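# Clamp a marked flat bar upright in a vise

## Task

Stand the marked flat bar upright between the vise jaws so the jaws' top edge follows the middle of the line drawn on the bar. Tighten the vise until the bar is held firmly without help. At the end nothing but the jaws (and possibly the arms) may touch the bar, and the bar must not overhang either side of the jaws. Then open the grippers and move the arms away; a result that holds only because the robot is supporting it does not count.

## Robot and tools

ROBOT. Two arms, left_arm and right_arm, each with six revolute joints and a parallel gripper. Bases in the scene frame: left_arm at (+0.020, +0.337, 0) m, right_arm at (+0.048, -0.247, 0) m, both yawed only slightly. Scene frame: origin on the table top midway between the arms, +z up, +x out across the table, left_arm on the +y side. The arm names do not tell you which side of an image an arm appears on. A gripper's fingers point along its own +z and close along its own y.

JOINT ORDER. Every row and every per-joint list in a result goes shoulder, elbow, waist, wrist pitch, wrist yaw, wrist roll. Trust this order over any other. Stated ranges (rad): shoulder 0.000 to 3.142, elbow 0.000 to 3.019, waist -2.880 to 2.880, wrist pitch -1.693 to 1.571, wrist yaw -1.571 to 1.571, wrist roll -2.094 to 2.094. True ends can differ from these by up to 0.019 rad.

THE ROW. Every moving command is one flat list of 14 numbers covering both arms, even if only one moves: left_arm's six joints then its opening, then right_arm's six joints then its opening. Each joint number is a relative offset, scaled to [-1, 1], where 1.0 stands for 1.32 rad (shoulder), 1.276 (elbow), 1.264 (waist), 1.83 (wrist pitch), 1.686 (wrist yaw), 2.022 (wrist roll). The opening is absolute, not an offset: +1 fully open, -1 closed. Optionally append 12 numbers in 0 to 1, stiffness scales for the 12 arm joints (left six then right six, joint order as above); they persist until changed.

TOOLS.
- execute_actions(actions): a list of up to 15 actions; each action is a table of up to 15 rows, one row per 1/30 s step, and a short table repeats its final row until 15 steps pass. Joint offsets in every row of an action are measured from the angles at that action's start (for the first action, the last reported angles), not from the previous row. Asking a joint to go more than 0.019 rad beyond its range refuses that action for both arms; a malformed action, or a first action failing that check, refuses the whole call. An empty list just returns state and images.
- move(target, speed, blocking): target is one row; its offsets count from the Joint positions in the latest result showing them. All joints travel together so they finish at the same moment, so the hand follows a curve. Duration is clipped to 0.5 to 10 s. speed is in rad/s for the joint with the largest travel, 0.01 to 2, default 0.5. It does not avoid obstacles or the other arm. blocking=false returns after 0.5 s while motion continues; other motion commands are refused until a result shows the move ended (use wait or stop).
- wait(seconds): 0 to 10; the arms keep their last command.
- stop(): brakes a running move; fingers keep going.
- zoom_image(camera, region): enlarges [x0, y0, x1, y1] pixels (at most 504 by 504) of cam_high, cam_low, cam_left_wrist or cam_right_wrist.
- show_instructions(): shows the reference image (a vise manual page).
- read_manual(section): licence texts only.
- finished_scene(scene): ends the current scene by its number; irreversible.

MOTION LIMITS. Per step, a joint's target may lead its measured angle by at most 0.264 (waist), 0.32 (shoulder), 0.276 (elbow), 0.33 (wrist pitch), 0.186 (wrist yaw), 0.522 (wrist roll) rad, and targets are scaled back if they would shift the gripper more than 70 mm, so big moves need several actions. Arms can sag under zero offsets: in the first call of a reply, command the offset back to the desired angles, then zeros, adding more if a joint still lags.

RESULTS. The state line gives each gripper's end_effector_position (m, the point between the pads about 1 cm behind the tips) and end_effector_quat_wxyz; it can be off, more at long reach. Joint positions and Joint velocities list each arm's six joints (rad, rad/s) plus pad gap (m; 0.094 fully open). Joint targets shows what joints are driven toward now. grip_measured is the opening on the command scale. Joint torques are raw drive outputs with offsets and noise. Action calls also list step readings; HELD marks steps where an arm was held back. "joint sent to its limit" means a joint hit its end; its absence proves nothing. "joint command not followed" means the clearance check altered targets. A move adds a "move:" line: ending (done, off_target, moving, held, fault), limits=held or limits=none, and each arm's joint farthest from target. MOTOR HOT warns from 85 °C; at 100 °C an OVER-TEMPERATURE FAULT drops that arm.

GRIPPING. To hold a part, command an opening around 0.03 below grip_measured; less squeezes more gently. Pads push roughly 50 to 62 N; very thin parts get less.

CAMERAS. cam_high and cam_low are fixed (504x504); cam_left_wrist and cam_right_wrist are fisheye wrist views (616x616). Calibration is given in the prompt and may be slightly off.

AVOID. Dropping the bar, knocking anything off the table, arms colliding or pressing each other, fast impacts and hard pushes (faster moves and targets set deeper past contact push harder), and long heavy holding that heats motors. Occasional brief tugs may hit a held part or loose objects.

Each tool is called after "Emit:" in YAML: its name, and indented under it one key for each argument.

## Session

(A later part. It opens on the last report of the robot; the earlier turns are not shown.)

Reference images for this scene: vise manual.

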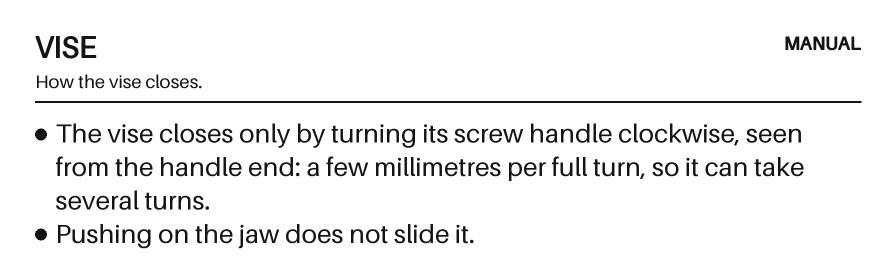

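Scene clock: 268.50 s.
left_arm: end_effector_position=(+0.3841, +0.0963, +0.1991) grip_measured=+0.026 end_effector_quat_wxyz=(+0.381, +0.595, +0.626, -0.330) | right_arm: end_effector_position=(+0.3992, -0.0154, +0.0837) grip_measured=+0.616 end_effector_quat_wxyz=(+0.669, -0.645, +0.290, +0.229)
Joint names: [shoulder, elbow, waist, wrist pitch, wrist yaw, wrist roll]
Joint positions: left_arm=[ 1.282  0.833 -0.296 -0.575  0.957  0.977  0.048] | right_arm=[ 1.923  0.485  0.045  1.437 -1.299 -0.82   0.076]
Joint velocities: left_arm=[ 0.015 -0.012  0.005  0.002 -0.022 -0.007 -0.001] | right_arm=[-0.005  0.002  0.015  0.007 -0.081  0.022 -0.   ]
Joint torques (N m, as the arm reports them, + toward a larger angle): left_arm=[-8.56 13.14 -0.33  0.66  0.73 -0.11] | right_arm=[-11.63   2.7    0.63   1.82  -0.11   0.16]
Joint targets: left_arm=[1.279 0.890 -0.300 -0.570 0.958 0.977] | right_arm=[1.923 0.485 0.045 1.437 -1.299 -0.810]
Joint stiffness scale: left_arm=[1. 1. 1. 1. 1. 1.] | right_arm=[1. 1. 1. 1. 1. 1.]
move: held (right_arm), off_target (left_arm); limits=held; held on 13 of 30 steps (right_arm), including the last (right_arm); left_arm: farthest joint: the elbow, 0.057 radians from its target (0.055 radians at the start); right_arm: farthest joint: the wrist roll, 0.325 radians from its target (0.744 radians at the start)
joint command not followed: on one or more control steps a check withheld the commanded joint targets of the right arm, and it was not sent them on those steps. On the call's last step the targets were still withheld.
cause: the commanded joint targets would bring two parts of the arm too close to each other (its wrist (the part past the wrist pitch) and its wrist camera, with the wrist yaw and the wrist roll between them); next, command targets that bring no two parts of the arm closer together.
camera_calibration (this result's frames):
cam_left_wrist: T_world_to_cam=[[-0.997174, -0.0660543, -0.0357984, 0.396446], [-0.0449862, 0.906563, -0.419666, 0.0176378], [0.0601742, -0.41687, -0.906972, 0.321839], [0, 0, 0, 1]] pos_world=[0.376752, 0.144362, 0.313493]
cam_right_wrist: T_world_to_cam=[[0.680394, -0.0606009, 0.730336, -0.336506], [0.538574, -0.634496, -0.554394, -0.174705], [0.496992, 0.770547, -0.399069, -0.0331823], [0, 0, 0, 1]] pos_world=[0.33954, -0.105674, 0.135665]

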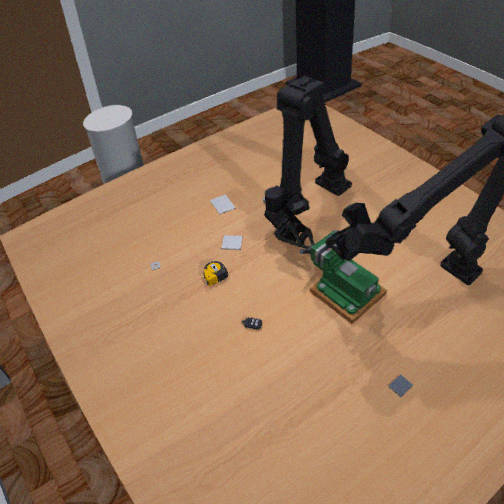

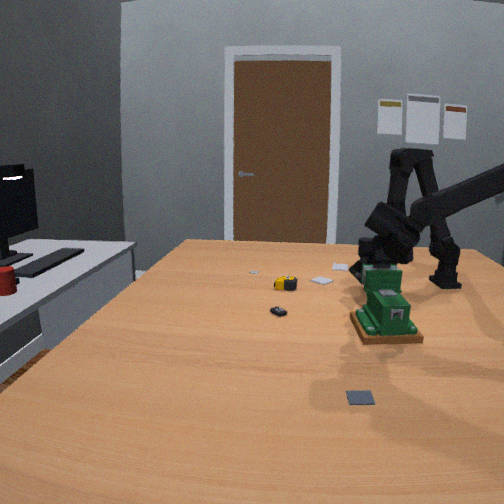

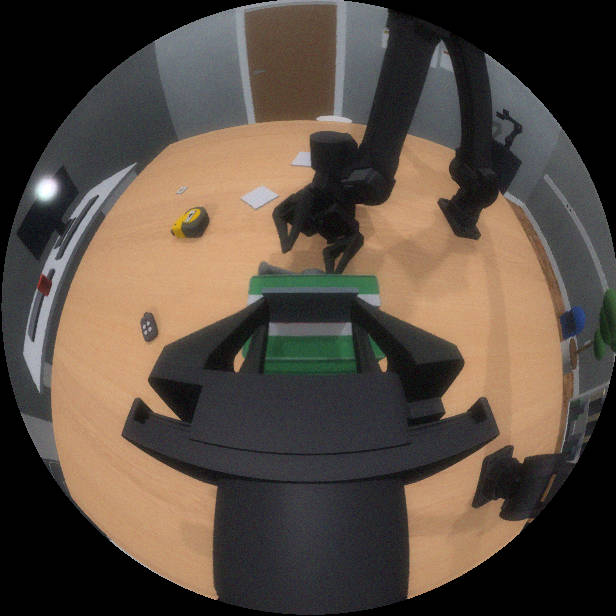

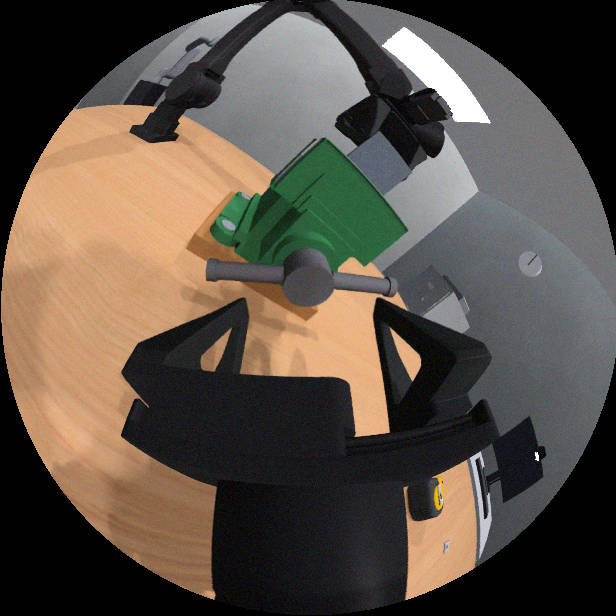

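Emit:
move:
  target: [-0.002,0.042,-0.003,0.003,0.001,0,-0.01, 0.008,0.005,0.0,0.002,0.0,-0.185,0.7]
  speed: 0.4

Scene clock: 273.50 s.
left_arm: end_effector_position=(+0.3837, +0.0964, +0.1986) grip_measured=+0.026 end_effector_quat_wxyz=(+0.380, +0.595, +0.626, -0.330) | right_arm: end_effector_position=(+0.3992, -0.0154, +0.0837) grip_measured=+0.699 end_effector_quat_wxyz=(+0.681, -0.661, +0.252, +0.190)
Joint names: [shoulder, elbow, waist, wrist pitch, wrist yaw, wrist roll]
Joint positions: left_arm=[ 1.282  0.832 -0.296 -0.575  0.957  0.977  0.048] | right_arm=[ 1.923  0.485  0.045  1.437 -1.299 -0.935  0.08 ]
Joint velocities: left_arm=[-0.015  0.017  0.005  0.007 -0.037  0.037  0.   ] | right_arm=[-0.005  0.007 -0.015  0.002  0.051 -0.037  0.   ]
Joint torques (N m, as the arm reports them, + toward a larger angle): left_arm=[-9.48 12.68 -0.47  0.93  0.72 -0.03] | right_arm=[-11.63   2.67   0.64   1.81  -0.11   0.08]
Joint targets: left_arm=[1.279 0.886 -0.300 -0.570 0.958 0.977] | right_arm=[1.923 0.485 0.045 1.437 -1.299 -0.933]
Joint stiffness scale: left_arm=[1. 1. 1. 1. 1. 1.] | right_arm=[1. 1. 1. 1. 1. 1.]
move: held (right_arm), off_target (left_arm); limits=held; held on 22 of 37 steps (right_arm), including the last (right_arm); left_arm: farthest joint: the elbow, 0.055 radians from its target (0.054 radians at the start); right_arm: farthest joint: the wrist roll, 0.259 radians from its target (0.374 radians at the start)
joint command not followed: on one or more control steps a check withheld the commanded joint targets of the right arm, and it was not sent them on those steps. On the call's last step the targets were still withheld.
cause: the commanded joint targets would bring two parts of the arm too close to each other (its wrist (the part past the wrist pitch) and its wrist camera, with the wrist yaw and the wrist roll between them); next, command targets that bring no two parts of the arm closer together.
camera_calibration (this result's frames):
cam_left_wrist: T_world_to_cam=[[-0.997213, -0.0660441, -0.0347128, 0.395885], [-0.0454508, 0.906684, -0.419355, 0.0174369], [0.0591695, -0.416609, -0.907158, 0.321845], [0, 0, 0, 1]] pos_world=[0.376531, 0.14442, 0.313019]
cam_right_wrist: T_world_to_cam=[[0.591989, -0.0523719, 0.804243, -0.307275], [0.598297, -0.640036, -0.482074, -0.204685], [0.539991, 0.766558, -0.34756, -0.0547201], [0, 0, 0, 1]] pos_world=[0.333914, -0.105152, 0.129432]

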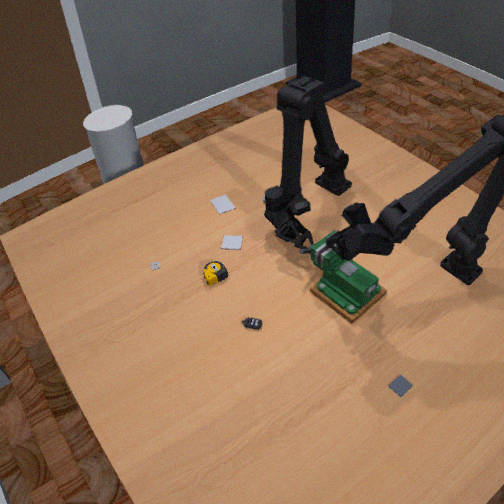

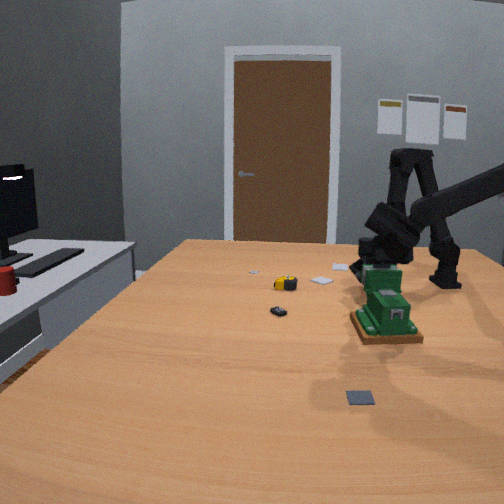

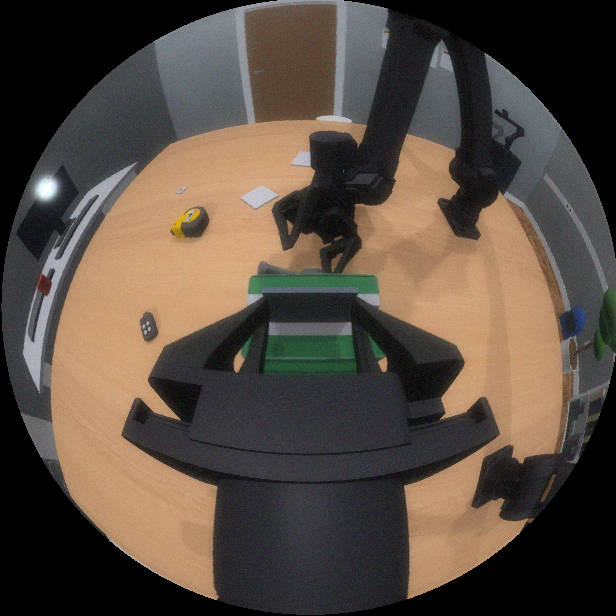

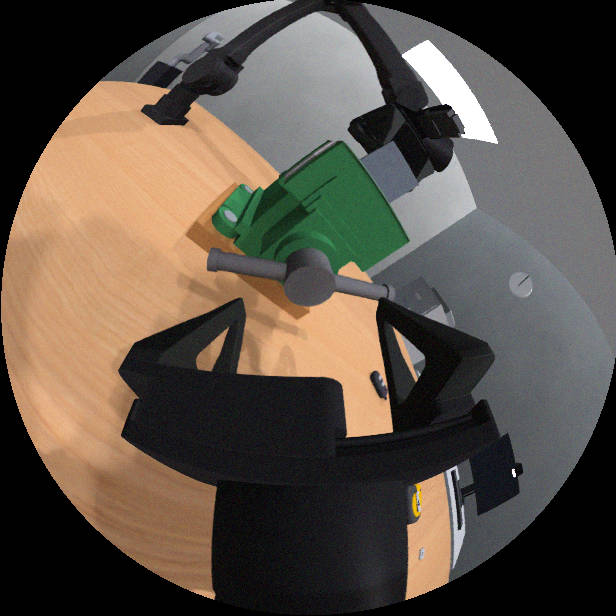

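Emit:
move:
  target: [-0.002,0.043,-0.003,0.003,0.001,0,-0.01, -0.0174,-0.0295,0.019,0.019,0.048,-0.139,0.7]
  speed: 0.3

Scene clock: 279.77 s.
left_arm: end_effector_position=(+0.3836, +0.0964, +0.1984) grip_measured=+0.026 end_effector_quat_wxyz=(+0.380, +0.595, +0.626, -0.330) | right_arm: end_effector_position=(+0.3983, -0.0144, +0.0809) grip_measured=+0.699 end_effector_quat_wxyz=(+0.701, -0.683, +0.189, +0.079)
Joint names: [shoulder, elbow, waist, wrist pitch, wrist yaw, wrist roll]
Joint positions: left_arm=[ 1.282  0.831 -0.296 -0.575  0.957  0.977  0.048] | right_arm=[ 1.923  0.456  0.058  1.456 -1.221 -1.2    0.08 ]
Joint velocities: left_arm=[-0.005  0.002 -0.024  0.007 -0.022  0.037  0.   ] | right_arm=[-0.005  0.002 -0.015  0.012  0.051  0.037 -0.001]
Joint torques (N m, as the arm reports them, + toward a larger angle): left_arm=[-8.95 12.82 -0.14  0.53  0.79 -0.07] | right_arm=[-13.29   1.67   1.67   2.58  -0.02  -0.05]
Joint targets: left_arm=[1.279 0.887 -0.300 -0.570 0.958 0.977] | right_arm=[1.900 0.448 0.069 1.472 -1.219 -1.216]
Joint stiffness scale: left_arm=[1. 1. 1. 1. 1. 1.] | right_arm=[1. 1. 1. 1. 1. 1.]
move: off_target (left_arm, right_arm); limits=none; left_arm: farthest joint: the elbow, 0.056 radians from its target (0.055 radians at the start); right_arm: farthest joint: the shoulder, 0.023 radians from its target (0.023 radians at the start)
camera_calibration (this result's frames):
cam_left_wrist: T_world_to_cam=[[-0.997225, -0.0660408, -0.0343509, 0.395698], [-0.0456057, 0.906724, -0.419251, 0.0173698], [0.0588345, -0.416522, -0.90722, 0.321847], [0, 0, 0, 1]] pos_world=[0.376457, 0.144439, 0.312861]
cam_right_wrist: T_world_to_cam=[[0.369511, -0.0523936, 0.927748, -0.225817], [0.654298, -0.69427, -0.299807, -0.242764], [0.659816, 0.717805, -0.222259, -0.114515], [0, 0, 0, 1]] pos_world=[0.31784, -0.0981754, 0.111267]

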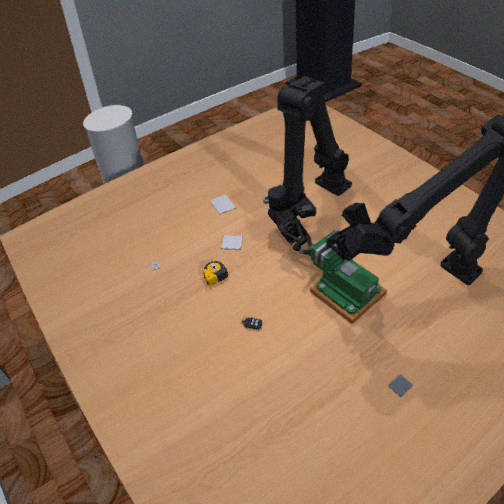

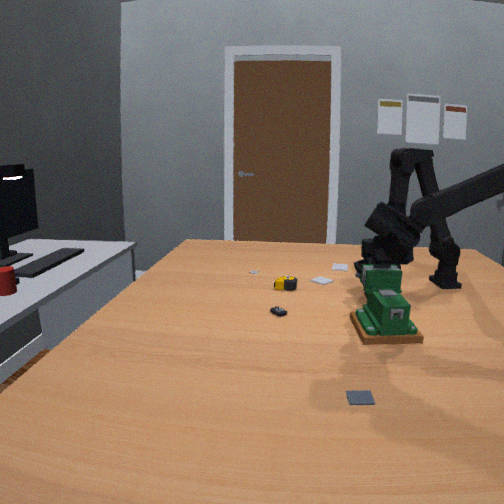

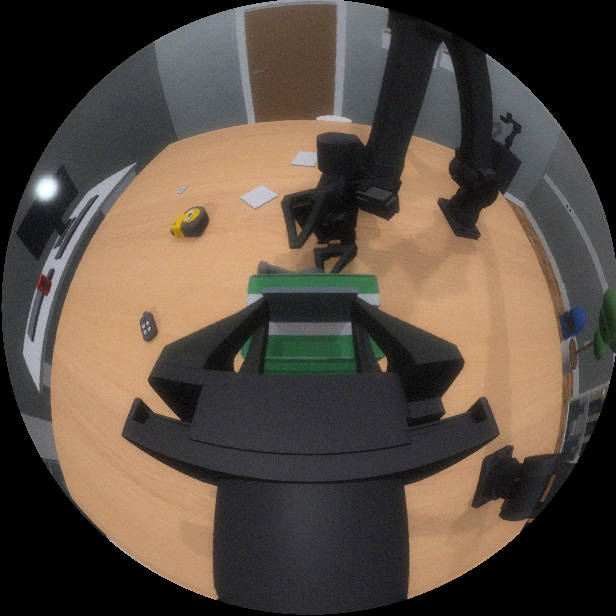

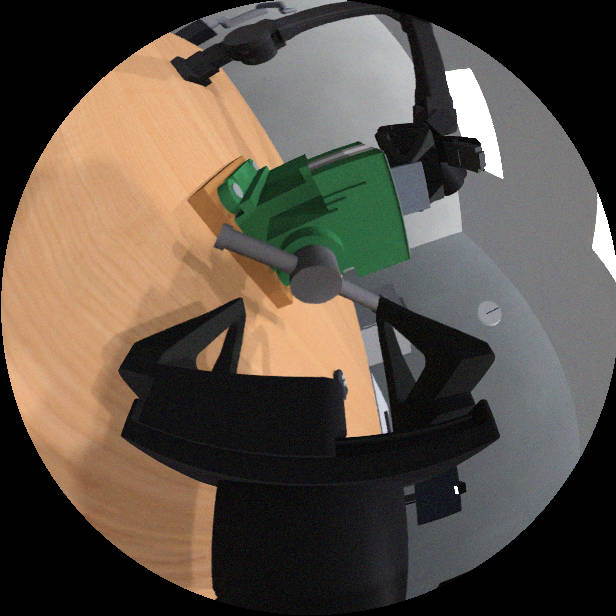

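Emit:
move:
  target: [-0.002,0.044,-0.003,0.003,0.001,0,-0.01, -0.0326,0.0505,0.0676,-0.0298,0.0,-0.0475,0.7]
  speed: 0.12

Scene clock: 283.53 s.
left_arm: end_effector_position=(+0.3836, +0.0964, +0.1984) grip_measured=+0.026 end_effector_quat_wxyz=(+0.380, +0.595, +0.626, -0.330) | right_arm: end_effector_position=(+0.3969, +0.0167, +0.0913) grip_measured=+0.699 end_effector_quat_wxyz=(+0.705, -0.694, +0.127, +0.071)
Joint names: [shoulder, elbow, waist, wrist pitch, wrist yaw, wrist roll]
Joint positions: left_arm=[ 1.282  0.831 -0.296 -0.575  0.957  0.977  0.048] | right_arm=[ 1.902  0.501  0.135  1.41  -1.221 -1.28   0.08 ]
Joint velocities: left_arm=[-0.005 -0.012 -0.015 -0.002 -0.037  0.037 -0.   ] | right_arm=[-0.015  0.007 -0.005  0.007 -0.022 -0.037 -0.   ]
Joint torques (N m, as the arm reports them, + toward a larger angle): left_arm=[-9.98 12.78  0.12  0.83  0.76 -0.1 ] | right_arm=[-13.62   4.89   1.46   1.44  -0.1   -0.09]
Joint targets: left_arm=[1.279 0.887 -0.300 -0.570 0.958 0.977] | right_arm=[1.880 0.520 0.144 1.401 -1.221 -1.296]
Joint stiffness scale: left_arm=[1. 1. 1. 1. 1. 1.] | right_arm=[1. 1. 1. 1. 1. 1.]
move: off_target (left_arm, right_arm); limits=none; left_arm: farthest joint: the elbow, 0.056 radians from its target (0.056 radians at the start); right_arm: farthest joint: the shoulder, 0.022 radians from its target (0.043 radians at the start)
camera_calibration (this result's frames):
cam_left_wrist: T_world_to_cam=[[-0.997225, -0.0660408, -0.0343509, 0.395698], [-0.0456057, 0.906724, -0.419251, 0.0173698], [0.0588345, -0.416522, -0.90722, 0.321847], [0, 0, 0, 1]] pos_world=[0.376457, 0.144439, 0.312861]
cam_right_wrist: T_world_to_cam=[[0.277905, -0.0230901, 0.960331, -0.200405], [0.732215, -0.642015, -0.227328, -0.255496], [0.621796, 0.766344, -0.161512, -0.124867], [0, 0, 0, 1]] pos_world=[0.320413, -0.0729683, 0.114206]

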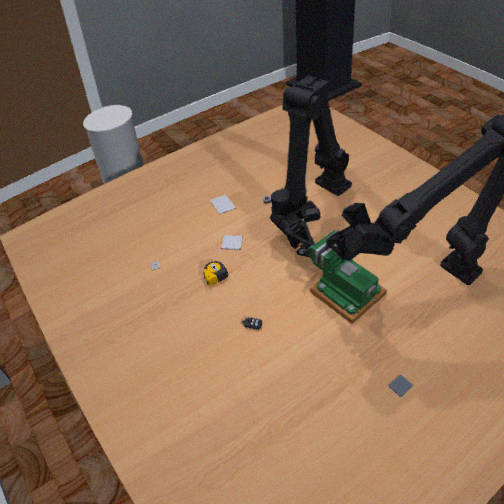

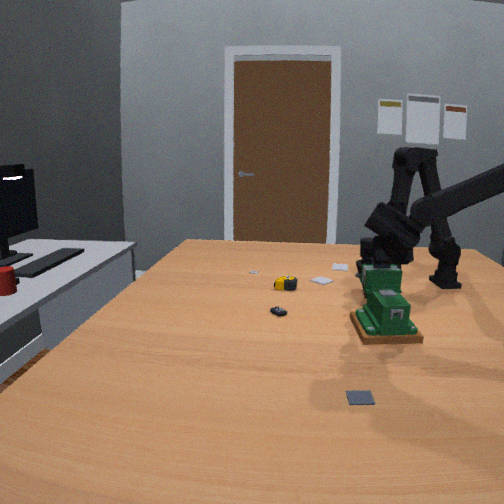

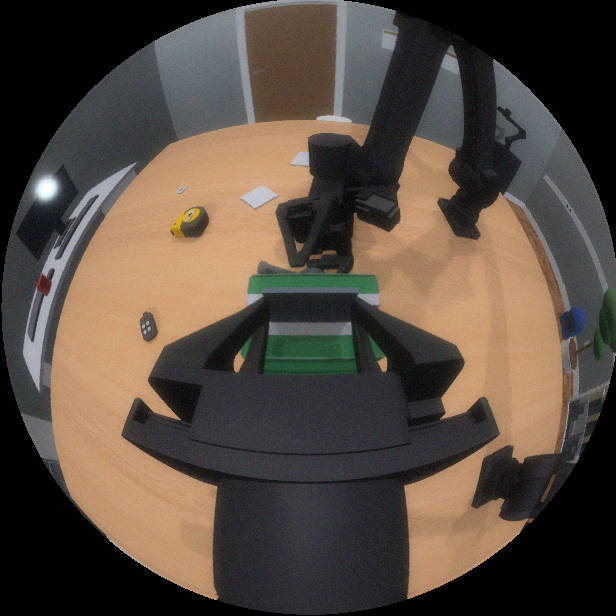

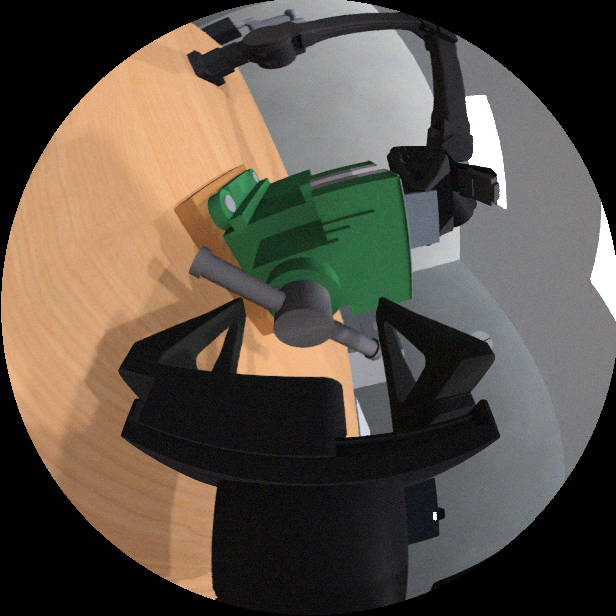

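Emit:
move:
  target: [-0.002,0.044,-0.003,0.003,0.001,0,-0.01, 0.0265,0.005,0.0,0.002,0.0,0.99,0.1]
  speed: 1.5

Emit:
move:
  target: [-0.002,0.044,-0.003,0.003,0.001,0,-0.01, 0.002,0.005,0.0,0.002,0.0,0.68,0.1]
  speed: 1.5

Scene clock: 287.27 s.
left_arm: end_effector_position=(+0.3843, +0.0962, +0.1994) grip_measured=+0.026 end_effector_quat_wxyz=(+0.381, +0.595, +0.626, -0.330) | right_arm: end_effector_position=(+0.3963, +0.0153, +0.0848) grip_measured=+0.101 end_effector_quat_wxyz=(+0.323, -0.274, +0.654, +0.628)
Joint names: [shoulder, elbow, waist, wrist pitch, wrist yaw, wrist roll]
Joint positions: left_arm=[ 1.282  0.834 -0.296 -0.575  0.957  0.977  0.048] | right_arm=[ 1.916  0.501  0.132  1.403 -1.227  0.688  0.052]
Joint velocities: left_arm=[ 0.005 -0.002 -0.005 -0.002 -0.037  0.007  0.   ] | right_arm=[ 0.005  0.002 -0.005 -0.007  0.051  0.037 -0.   ]
Joint torques (N m, as the arm reports them, + toward a larger angle): left_arm=[-9.74 12.91 -0.13  0.86  0.77 -0.02] | right_arm=[-10.23   3.67   0.98   2.48   0.13   0.26]
Joint targets: left_arm=[1.279 0.887 -0.300 -0.570 0.958 0.977] | right_arm=[1.936 0.507 0.135 1.414 -1.221 0.722]
Joint stiffness scale: left_arm=[1. 1. 1. 1. 1. 1.] | right_arm=[1. 1. 1. 1. 1. 1.]
move: off_target (left_arm, right_arm); limits=none; left_arm: farthest joint: the elbow, 0.054 radians from its target (0.056 radians at the start); right_arm: farthest joint: the wrist roll, 0.034 radians from its target (2.002 radians at the start)
camera_calibration (this result's frames):
cam_left_wrist: T_world_to_cam=[[-0.997147, -0.0660612, -0.036522, 0.396819], [-0.0446762, 0.906483, -0.419873, 0.0177716], [0.0608439, -0.417044, -0.906848, 0.321835], [0, 0, 0, 1]] pos_world=[0.376899, 0.144324, 0.31381]
cam_right_wrist: T_world_to_cam=[[0.762765, -0.0600508, -0.643882, -0.249597], [-0.566784, -0.541479, -0.620932, 0.289186], [-0.311361, 0.838567, -0.447057, 0.268457], [0, 0, 0, 1]] pos_world=[0.437877, -0.0835192, 0.138869]

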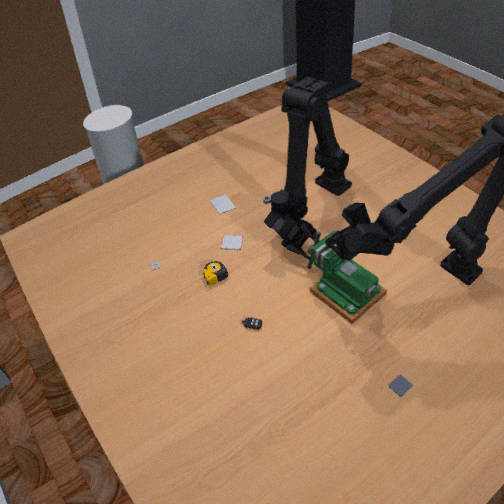

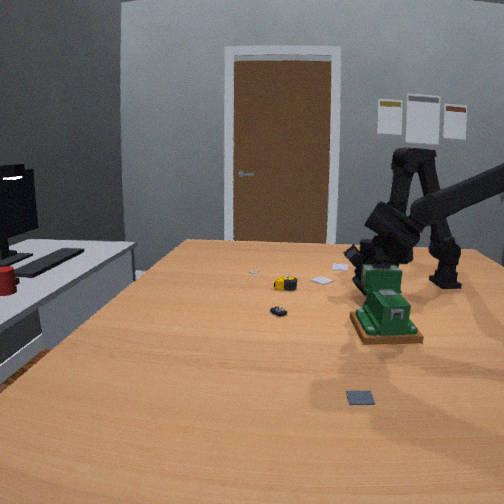

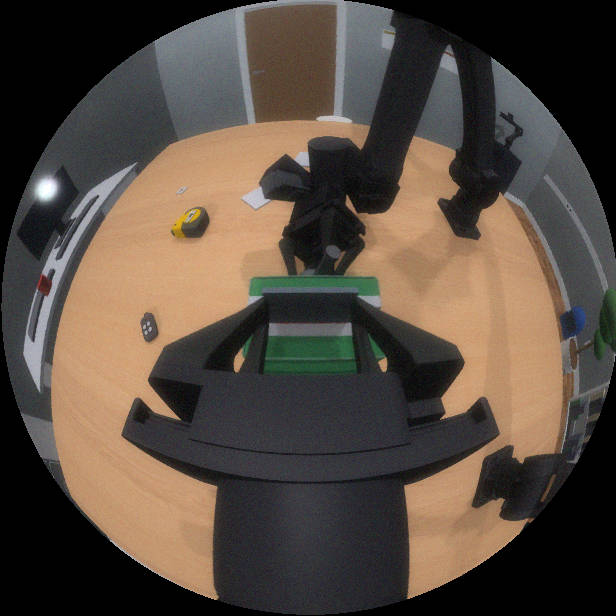

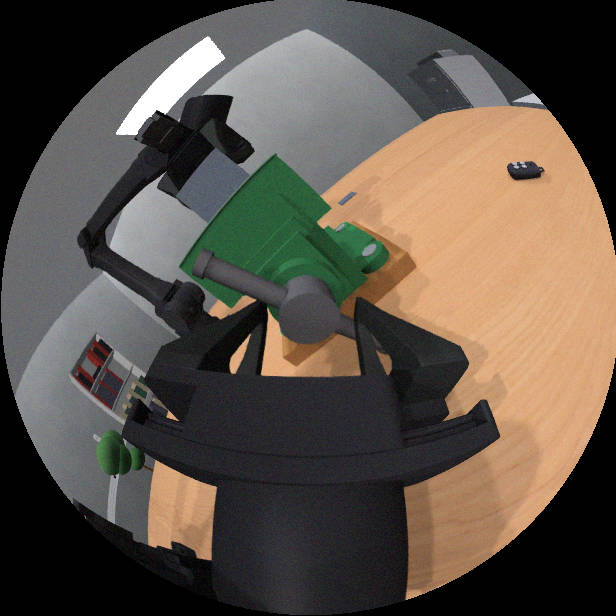

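Scene clock: 289.27 s.
left_arm: end_effector_position=(+0.3850, +0.0961, +0.2004) grip_measured=+0.026 end_effector_quat_wxyz=(+0.382, +0.595, +0.625, -0.329) | right_arm: end_effector_position=(+0.3947, +0.0154, +0.0850) grip_measured=+0.101 end_effector_quat_wxyz=(-0.140, +0.188, +0.683, +0.692)
Joint names: [shoulder, elbow, waist, wrist pitch, wrist yaw, wrist roll]
Joint positions: left_arm=[ 1.282  0.836 -0.296 -0.575  0.957  0.977  0.048] | right_arm=[ 1.916  0.501  0.132  1.405 -1.236  2.029  0.052]
Joint velocities: left_arm=[-0.024 -0.002 -0.005  0.007  0.007 -0.066  0.   ] | right_arm=[-0.005 -0.007  0.015  0.007 -0.037  0.037 -0.001]
Joint torques (N m, as the arm reports them, + toward a larger angle): left_arm=[-9.2  12.62 -0.17  0.8   0.78 -0.06] | right_arm=[-11.74   3.69   0.64   2.11   0.28   0.24]
Joint targets: left_arm=[1.279 0.889 -0.300 -0.570 0.958 0.977] | right_arm=[1.919 0.507 0.132 1.407 -1.227 2.063]
Joint stiffness scale: left_arm=[1. 1. 1. 1. 1. 1.] | right_arm=[1. 1. 1. 1. 1. 1.]
move: off_target (left_arm, right_arm); limits=none; left_arm: farthest joint: the elbow, 0.054 radians from its target (0.057 radians at the start); right_arm: farthest joint: the wrist roll, 0.034 radians from its target (1.375 radians at the start)
camera_calibration (this result's frames):
cam_left_wrist: T_world_to_cam=[[-0.997064, -0.0660829, -0.0386929, 0.39794], [-0.0437453, 0.906241, -0.420493, 0.0181724], [0.0628525, -0.417565, -0.906471, 0.32182], [0, 0, 0, 1]] pos_world=[0.377339, 0.14421, 0.31476]
cam_right_wrist: T_world_to_cam=[[-0.450262, 0.0308429, -0.892364, 0.250298], [-0.764934, -0.528851, 0.367685, 0.282464], [-0.460587, 0.848154, 0.261714, 0.266464], [0, 0, 0, 1]] pos_world=[0.451496, -0.0843407, 0.0497623]

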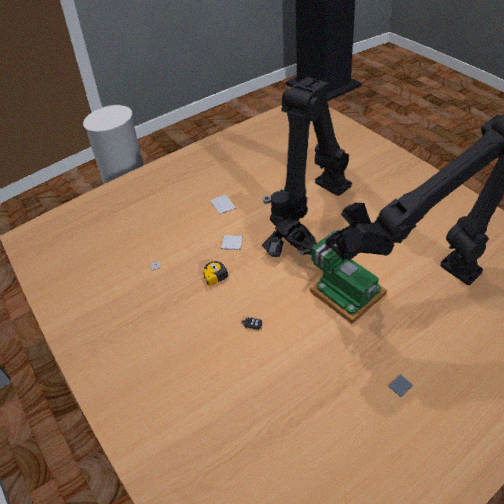

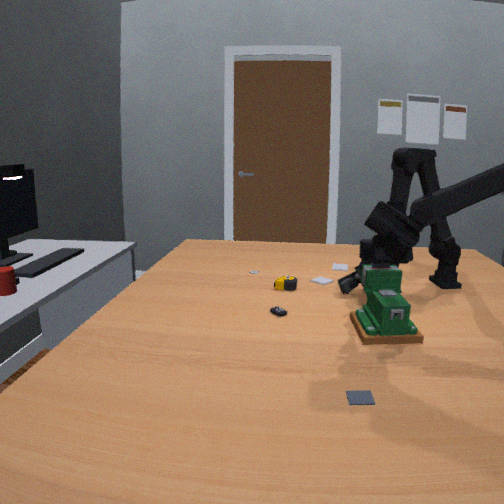

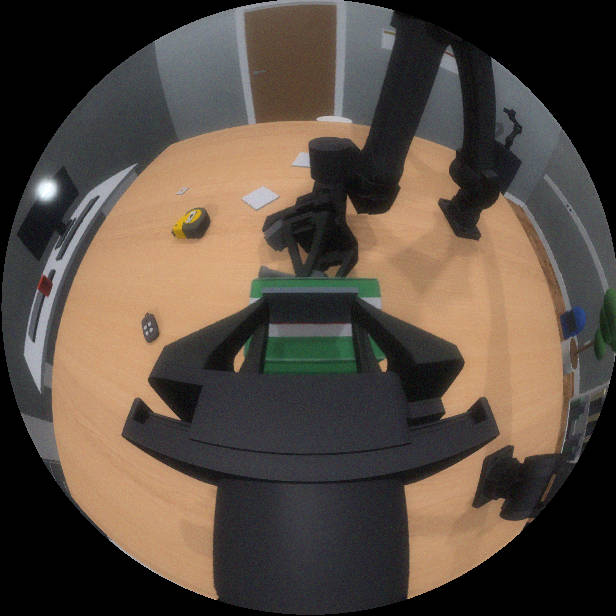

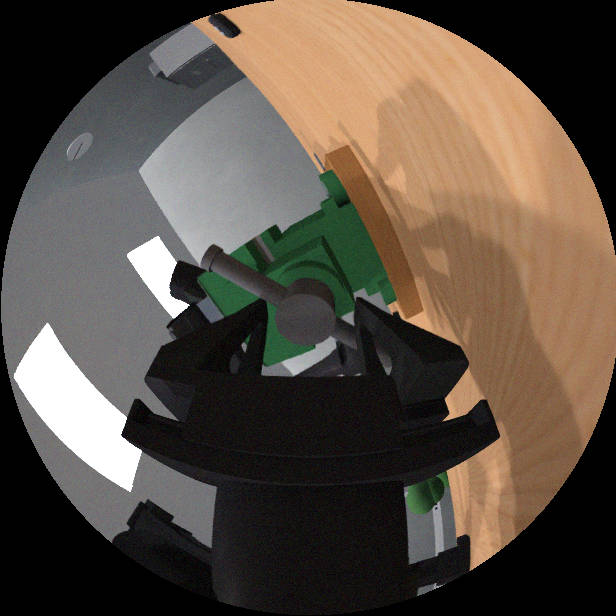

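Emit:
move:
  target: [-0.002,0.040,-0.003,0.003,0.001,0,-0.01, -0.0212,-0.0421,-0.0625,0.0364,0.0107,-0.99,0.7]
  speed: 2.0

Emit:
move:
  target: [-0.002,0.042,-0.003,0.003,0.001,0,-0.01, 0.0,0.005,0.0,0.002,0.0,-0.655,0.7]
  speed: 2.0

Emit:
move:
  target: [-0.002,0.042,-0.003,0.003,0.001,0,-0.01, 0.0,0.0517,0.0688,-0.031,0.0,0.0,0.7]
  speed: 0.13

Scene clock: 296.07 s.
left_arm: end_effector_position=(+0.3839, +0.0963, +0.1989) grip_measured=+0.026 end_effector_quat_wxyz=(+0.381, +0.595, +0.626, -0.330) | right_arm: end_effector_position=(+0.3977, -0.0125, +0.0852) grip_measured=+0.699 end_effector_quat_wxyz=(+0.526, -0.449, +0.547, +0.472)
Joint names: [shoulder, elbow, waist, wrist pitch, wrist yaw, wrist roll]
Joint positions: left_arm=[ 1.282  0.832 -0.296 -0.575  0.957  0.977  0.048] | right_arm=[ 1.911  0.456  0.064  1.455 -1.221  0.043  0.08 ]
Joint velocities: left_arm=[-0.005  0.022 -0.015 -0.007 -0.022 -0.007  0.001] | right_arm=[-0.005  0.007  0.005 -0.012 -0.037 -0.037 -0.001]
Joint torques (N m, as the arm reports them, + toward a larger angle): left_arm=[-8.73 12.71 -1.07  0.65  0.76 -0.12] | right_arm=[-13.37   1.83  -0.39   2.68  -0.01  -0.22]
Joint targets: left_arm=[1.279 0.887 -0.300 -0.570 0.958 0.977] | right_arm=[1.888 0.447 0.053 1.471 -1.218 0.027]
Joint stiffness scale: left_arm=[1. 1. 1. 1. 1. 1.] | right_arm=[1. 1. 1. 1. 1. 1.]
move: off_target (left_arm, right_arm); limits=none; left_arm: farthest joint: the elbow, 0.055 radians from its target (0.051 radians at the start); right_arm: farthest joint: the shoulder, 0.023 radians from its target (0.028 radians at the start)
camera_calibration (this result's frames):
cam_left_wrist: T_world_to_cam=[[-0.997187, -0.0660509, -0.0354365, 0.396259], [-0.0451411, 0.906603, -0.419563, 0.0175708], [0.0598393, -0.416783, -0.907034, 0.321841], [0, 0, 0, 1]] pos_world=[0.376678, 0.144381, 0.313335]
cam_right_wrist: T_world_to_cam=[[0.987801, -0.149353, -0.0440743, -0.393785], [-0.122423, -0.569912, -0.812535, 0.114424], [0.096236, 0.808019, -0.581244, 0.141274], [0, 0, 0, 1]] pos_world=[0.389394, -0.107754, 0.157732]

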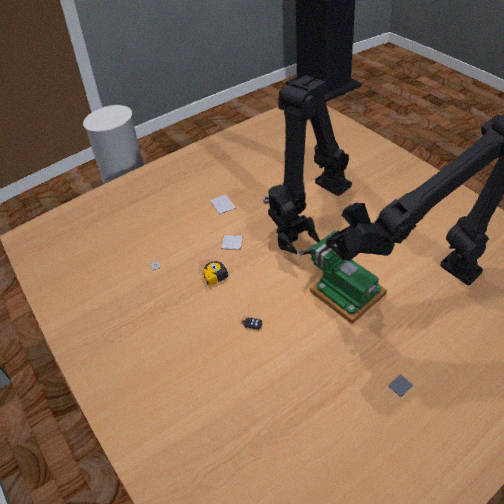

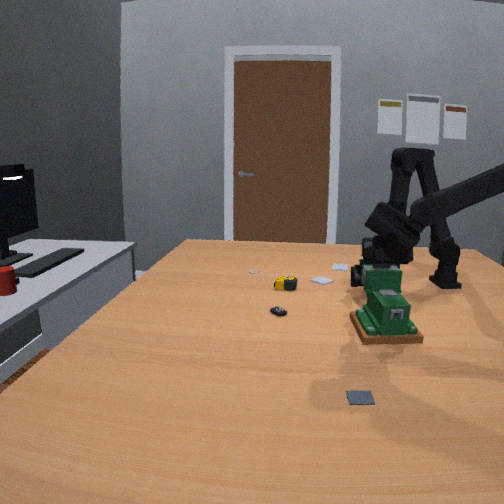

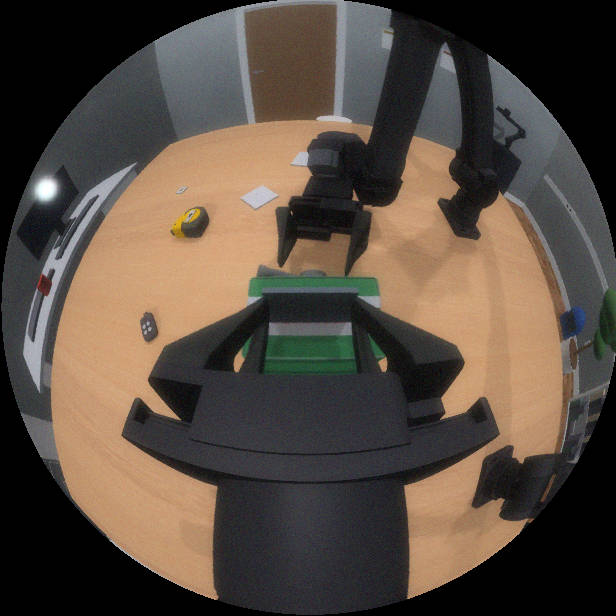

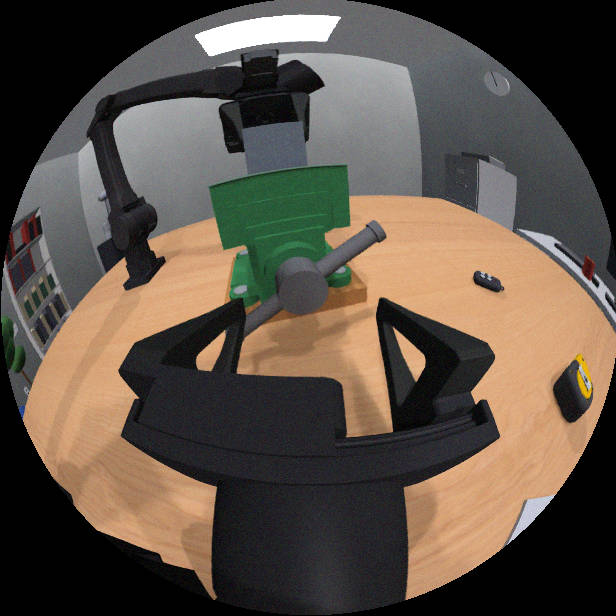

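Scene clock: 297.90 s.
left_arm: end_effector_position=(+0.3834, +0.0965, +0.1981) grip_measured=+0.026 end_effector_quat_wxyz=(+0.380, +0.595, +0.627, -0.330) | right_arm: end_effector_position=(+0.3977, -0.0125, +0.0852) grip_measured=+0.699 end_effector_quat_wxyz=(+0.705, -0.689, +0.161, +0.054)
Joint names: [shoulder, elbow, waist, wrist pitch, wrist yaw, wrist roll]
Joint positions: left_arm=[ 1.282  0.83  -0.296 -0.575  0.957  0.977  0.048] | right_arm=[ 1.911  0.456  0.064  1.455 -1.221 -1.264  0.08 ]
Joint velocities: left_arm=[-0.005  0.002 -0.024 -0.002  0.066  0.066 -0.   ] | right_arm=[-0.015 -0.002  0.015  0.002 -0.022 -0.007 -0.   ]
Joint torques (N m, as the arm reports them, + toward a larger angle): left_arm=[-9.91 13.07 -1.3   0.87  0.8  -0.06] | right_arm=[-11.26   3.11   0.62   2.01  -0.11  -0.12]
Joint targets: left_arm=[1.279 0.886 -0.300 -0.570 0.958 0.977] | right_arm=[1.911 0.462 0.064 1.459 -1.221 -1.281]
Joint stiffness scale: left_arm=[1. 1. 1. 1. 1. 1.] | right_arm=[1. 1. 1. 1. 1. 1.]
move: off_target (left_arm); limits=none; left_arm: farthest joint: the elbow, 0.055 radians from its target (0.053 radians at the start); right_arm: farthest joint: the wrist roll, 0.017 radians from its target (1.325 radians at the start)
camera_calibration (this result's frames):
cam_left_wrist: T_world_to_cam=[[-0.997251, -0.0660343, -0.0336272, 0.395325], [-0.0459152, 0.906804, -0.419044, 0.0172357], [0.0581646, -0.416348, -0.907343, 0.32185], [0, 0, 0, 1]] pos_world=[0.376309, 0.144477, 0.312545]
cam_right_wrist: T_world_to_cam=[[0.299257, -0.0434038, 0.953185, -0.203576], [0.678229, -0.692987, -0.244489, -0.25391], [0.671157, 0.719642, -0.177944, -0.122822], [0, 0, 0, 1]] pos_world=[0.315564, -0.0964044, 0.110112]

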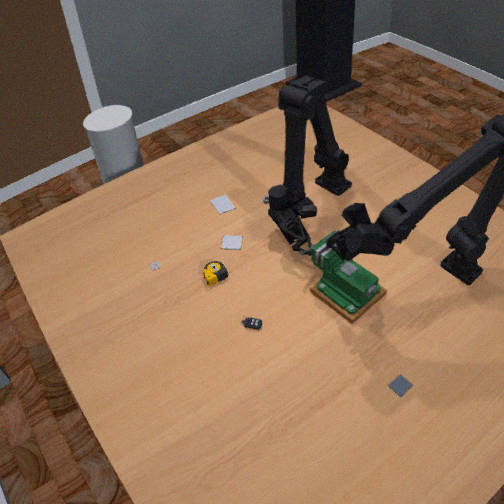

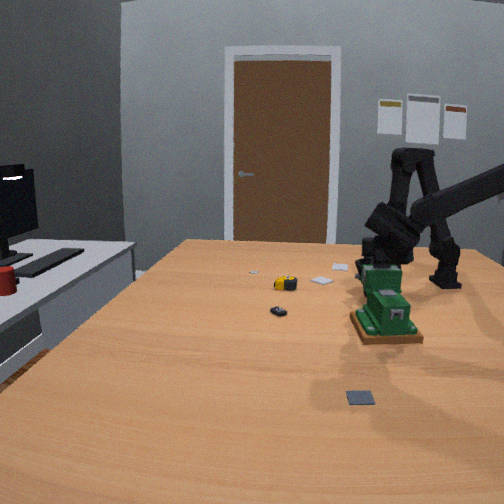

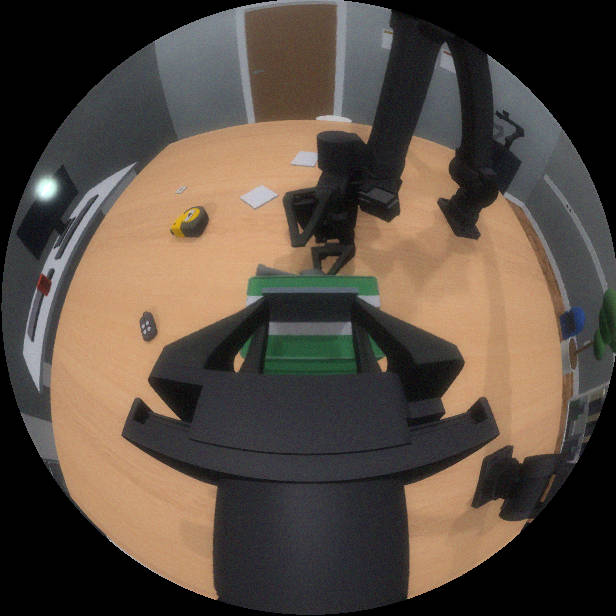

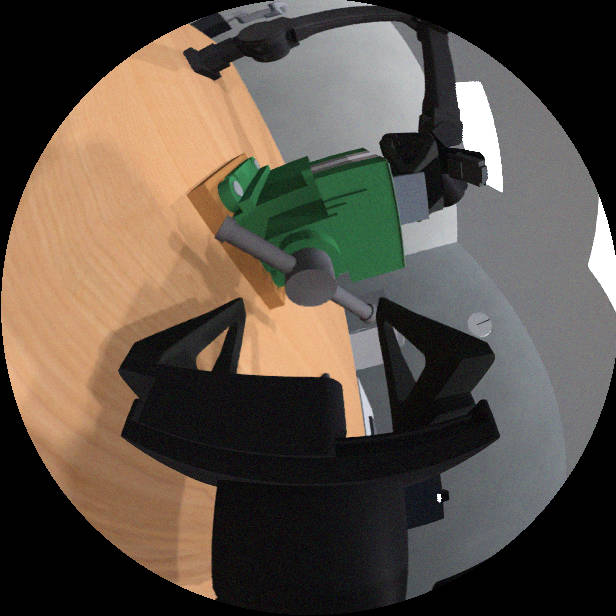

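Scene clock: 298.90 s.
left_arm: end_effector_position=(+0.3834, +0.0965, +0.1981) grip_measured=+0.026 end_effector_quat_wxyz=(+0.380, +0.595, +0.627, -0.330) | right_arm: end_effector_position=(+0.3953, +0.0191, +0.0876) grip_measured=+0.699 end_effector_quat_wxyz=(+0.702, -0.694, +0.134, +0.082)
Joint names: [shoulder, elbow, waist, wrist pitch, wrist yaw, wrist roll]
Joint positions: left_arm=[ 1.282  0.83  -0.296 -0.575  0.957  0.977  0.048] | right_arm=[ 1.911  0.503  0.142  1.408 -1.221 -1.265  0.08 ]
Joint velocities: left_arm=[-0.005 -0.007 -0.005 -0.017 -0.051  0.007 -0.   ] | right_arm=[-0.005  0.012 -0.005 -0.002 -0.022  0.022 -0.   ]
Joint torques (N m, as the arm reports them, + toward a larger angle): left_arm=[-8.7  12.82  0.47  0.74  0.74 -0.01] | right_arm=[-11.69   4.72   1.54   1.41  -0.11   0.07]
Joint targets: left_arm=[1.279 0.884 -0.300 -0.570 0.958 0.977] | right_arm=[1.911 0.522 0.150 1.399 -1.221 -1.265]
Joint stiffness scale: left_arm=[1. 1. 1. 1. 1. 1.] | right_arm=[1. 1. 1. 1. 1. 1.]
move: off_target (left_arm); limits=none; left_arm: farthest joint: the elbow, 0.053 radians from its target (0.053 radians at the start); right_arm: farthest joint: the elbow, 0.019 radians from its target (0.066 radians at the start)
camera_calibration (this result's frames):
cam_left_wrist: T_world_to_cam=[[-0.997251, -0.0660343, -0.0336272, 0.395325], [-0.0459152, 0.906804, -0.419044, 0.0172357], [0.0581646, -0.416348, -0.907343, 0.32185], [0, 0, 0, 1]] pos_world=[0.376309, 0.144477, 0.312545]
cam_right_wrist: T_world_to_cam=[[0.301728, -0.0196513, 0.953191, -0.205238], [0.73054, -0.637638, -0.244395, -0.25154], [0.612594, 0.770086, -0.178037, -0.121336], [0, 0, 0, 1]] pos_world=[0.320015, -0.0709854, 0.112553]

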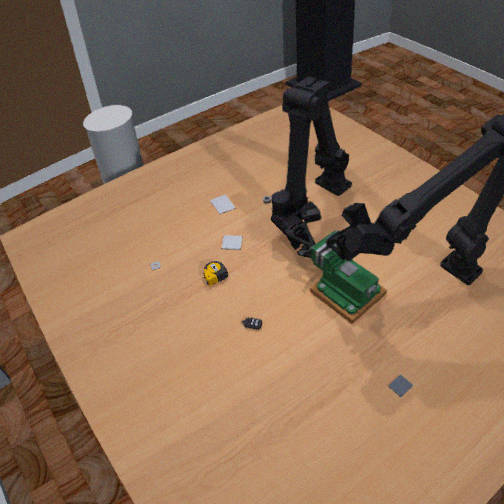

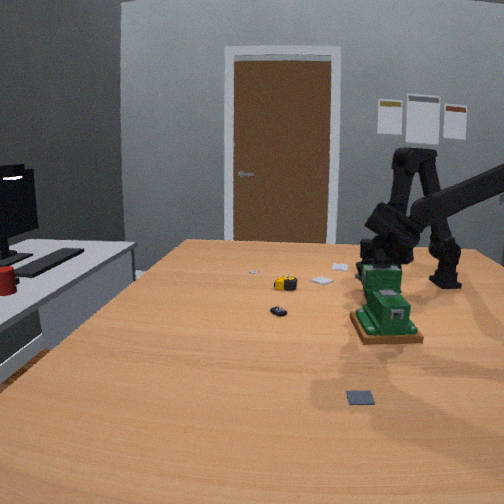

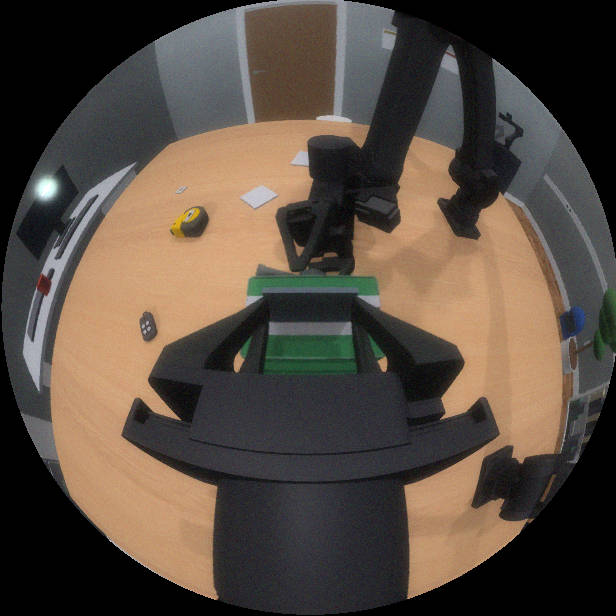

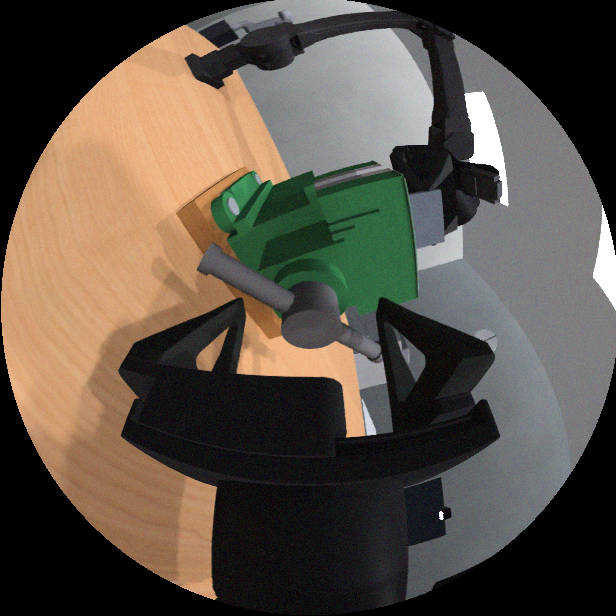

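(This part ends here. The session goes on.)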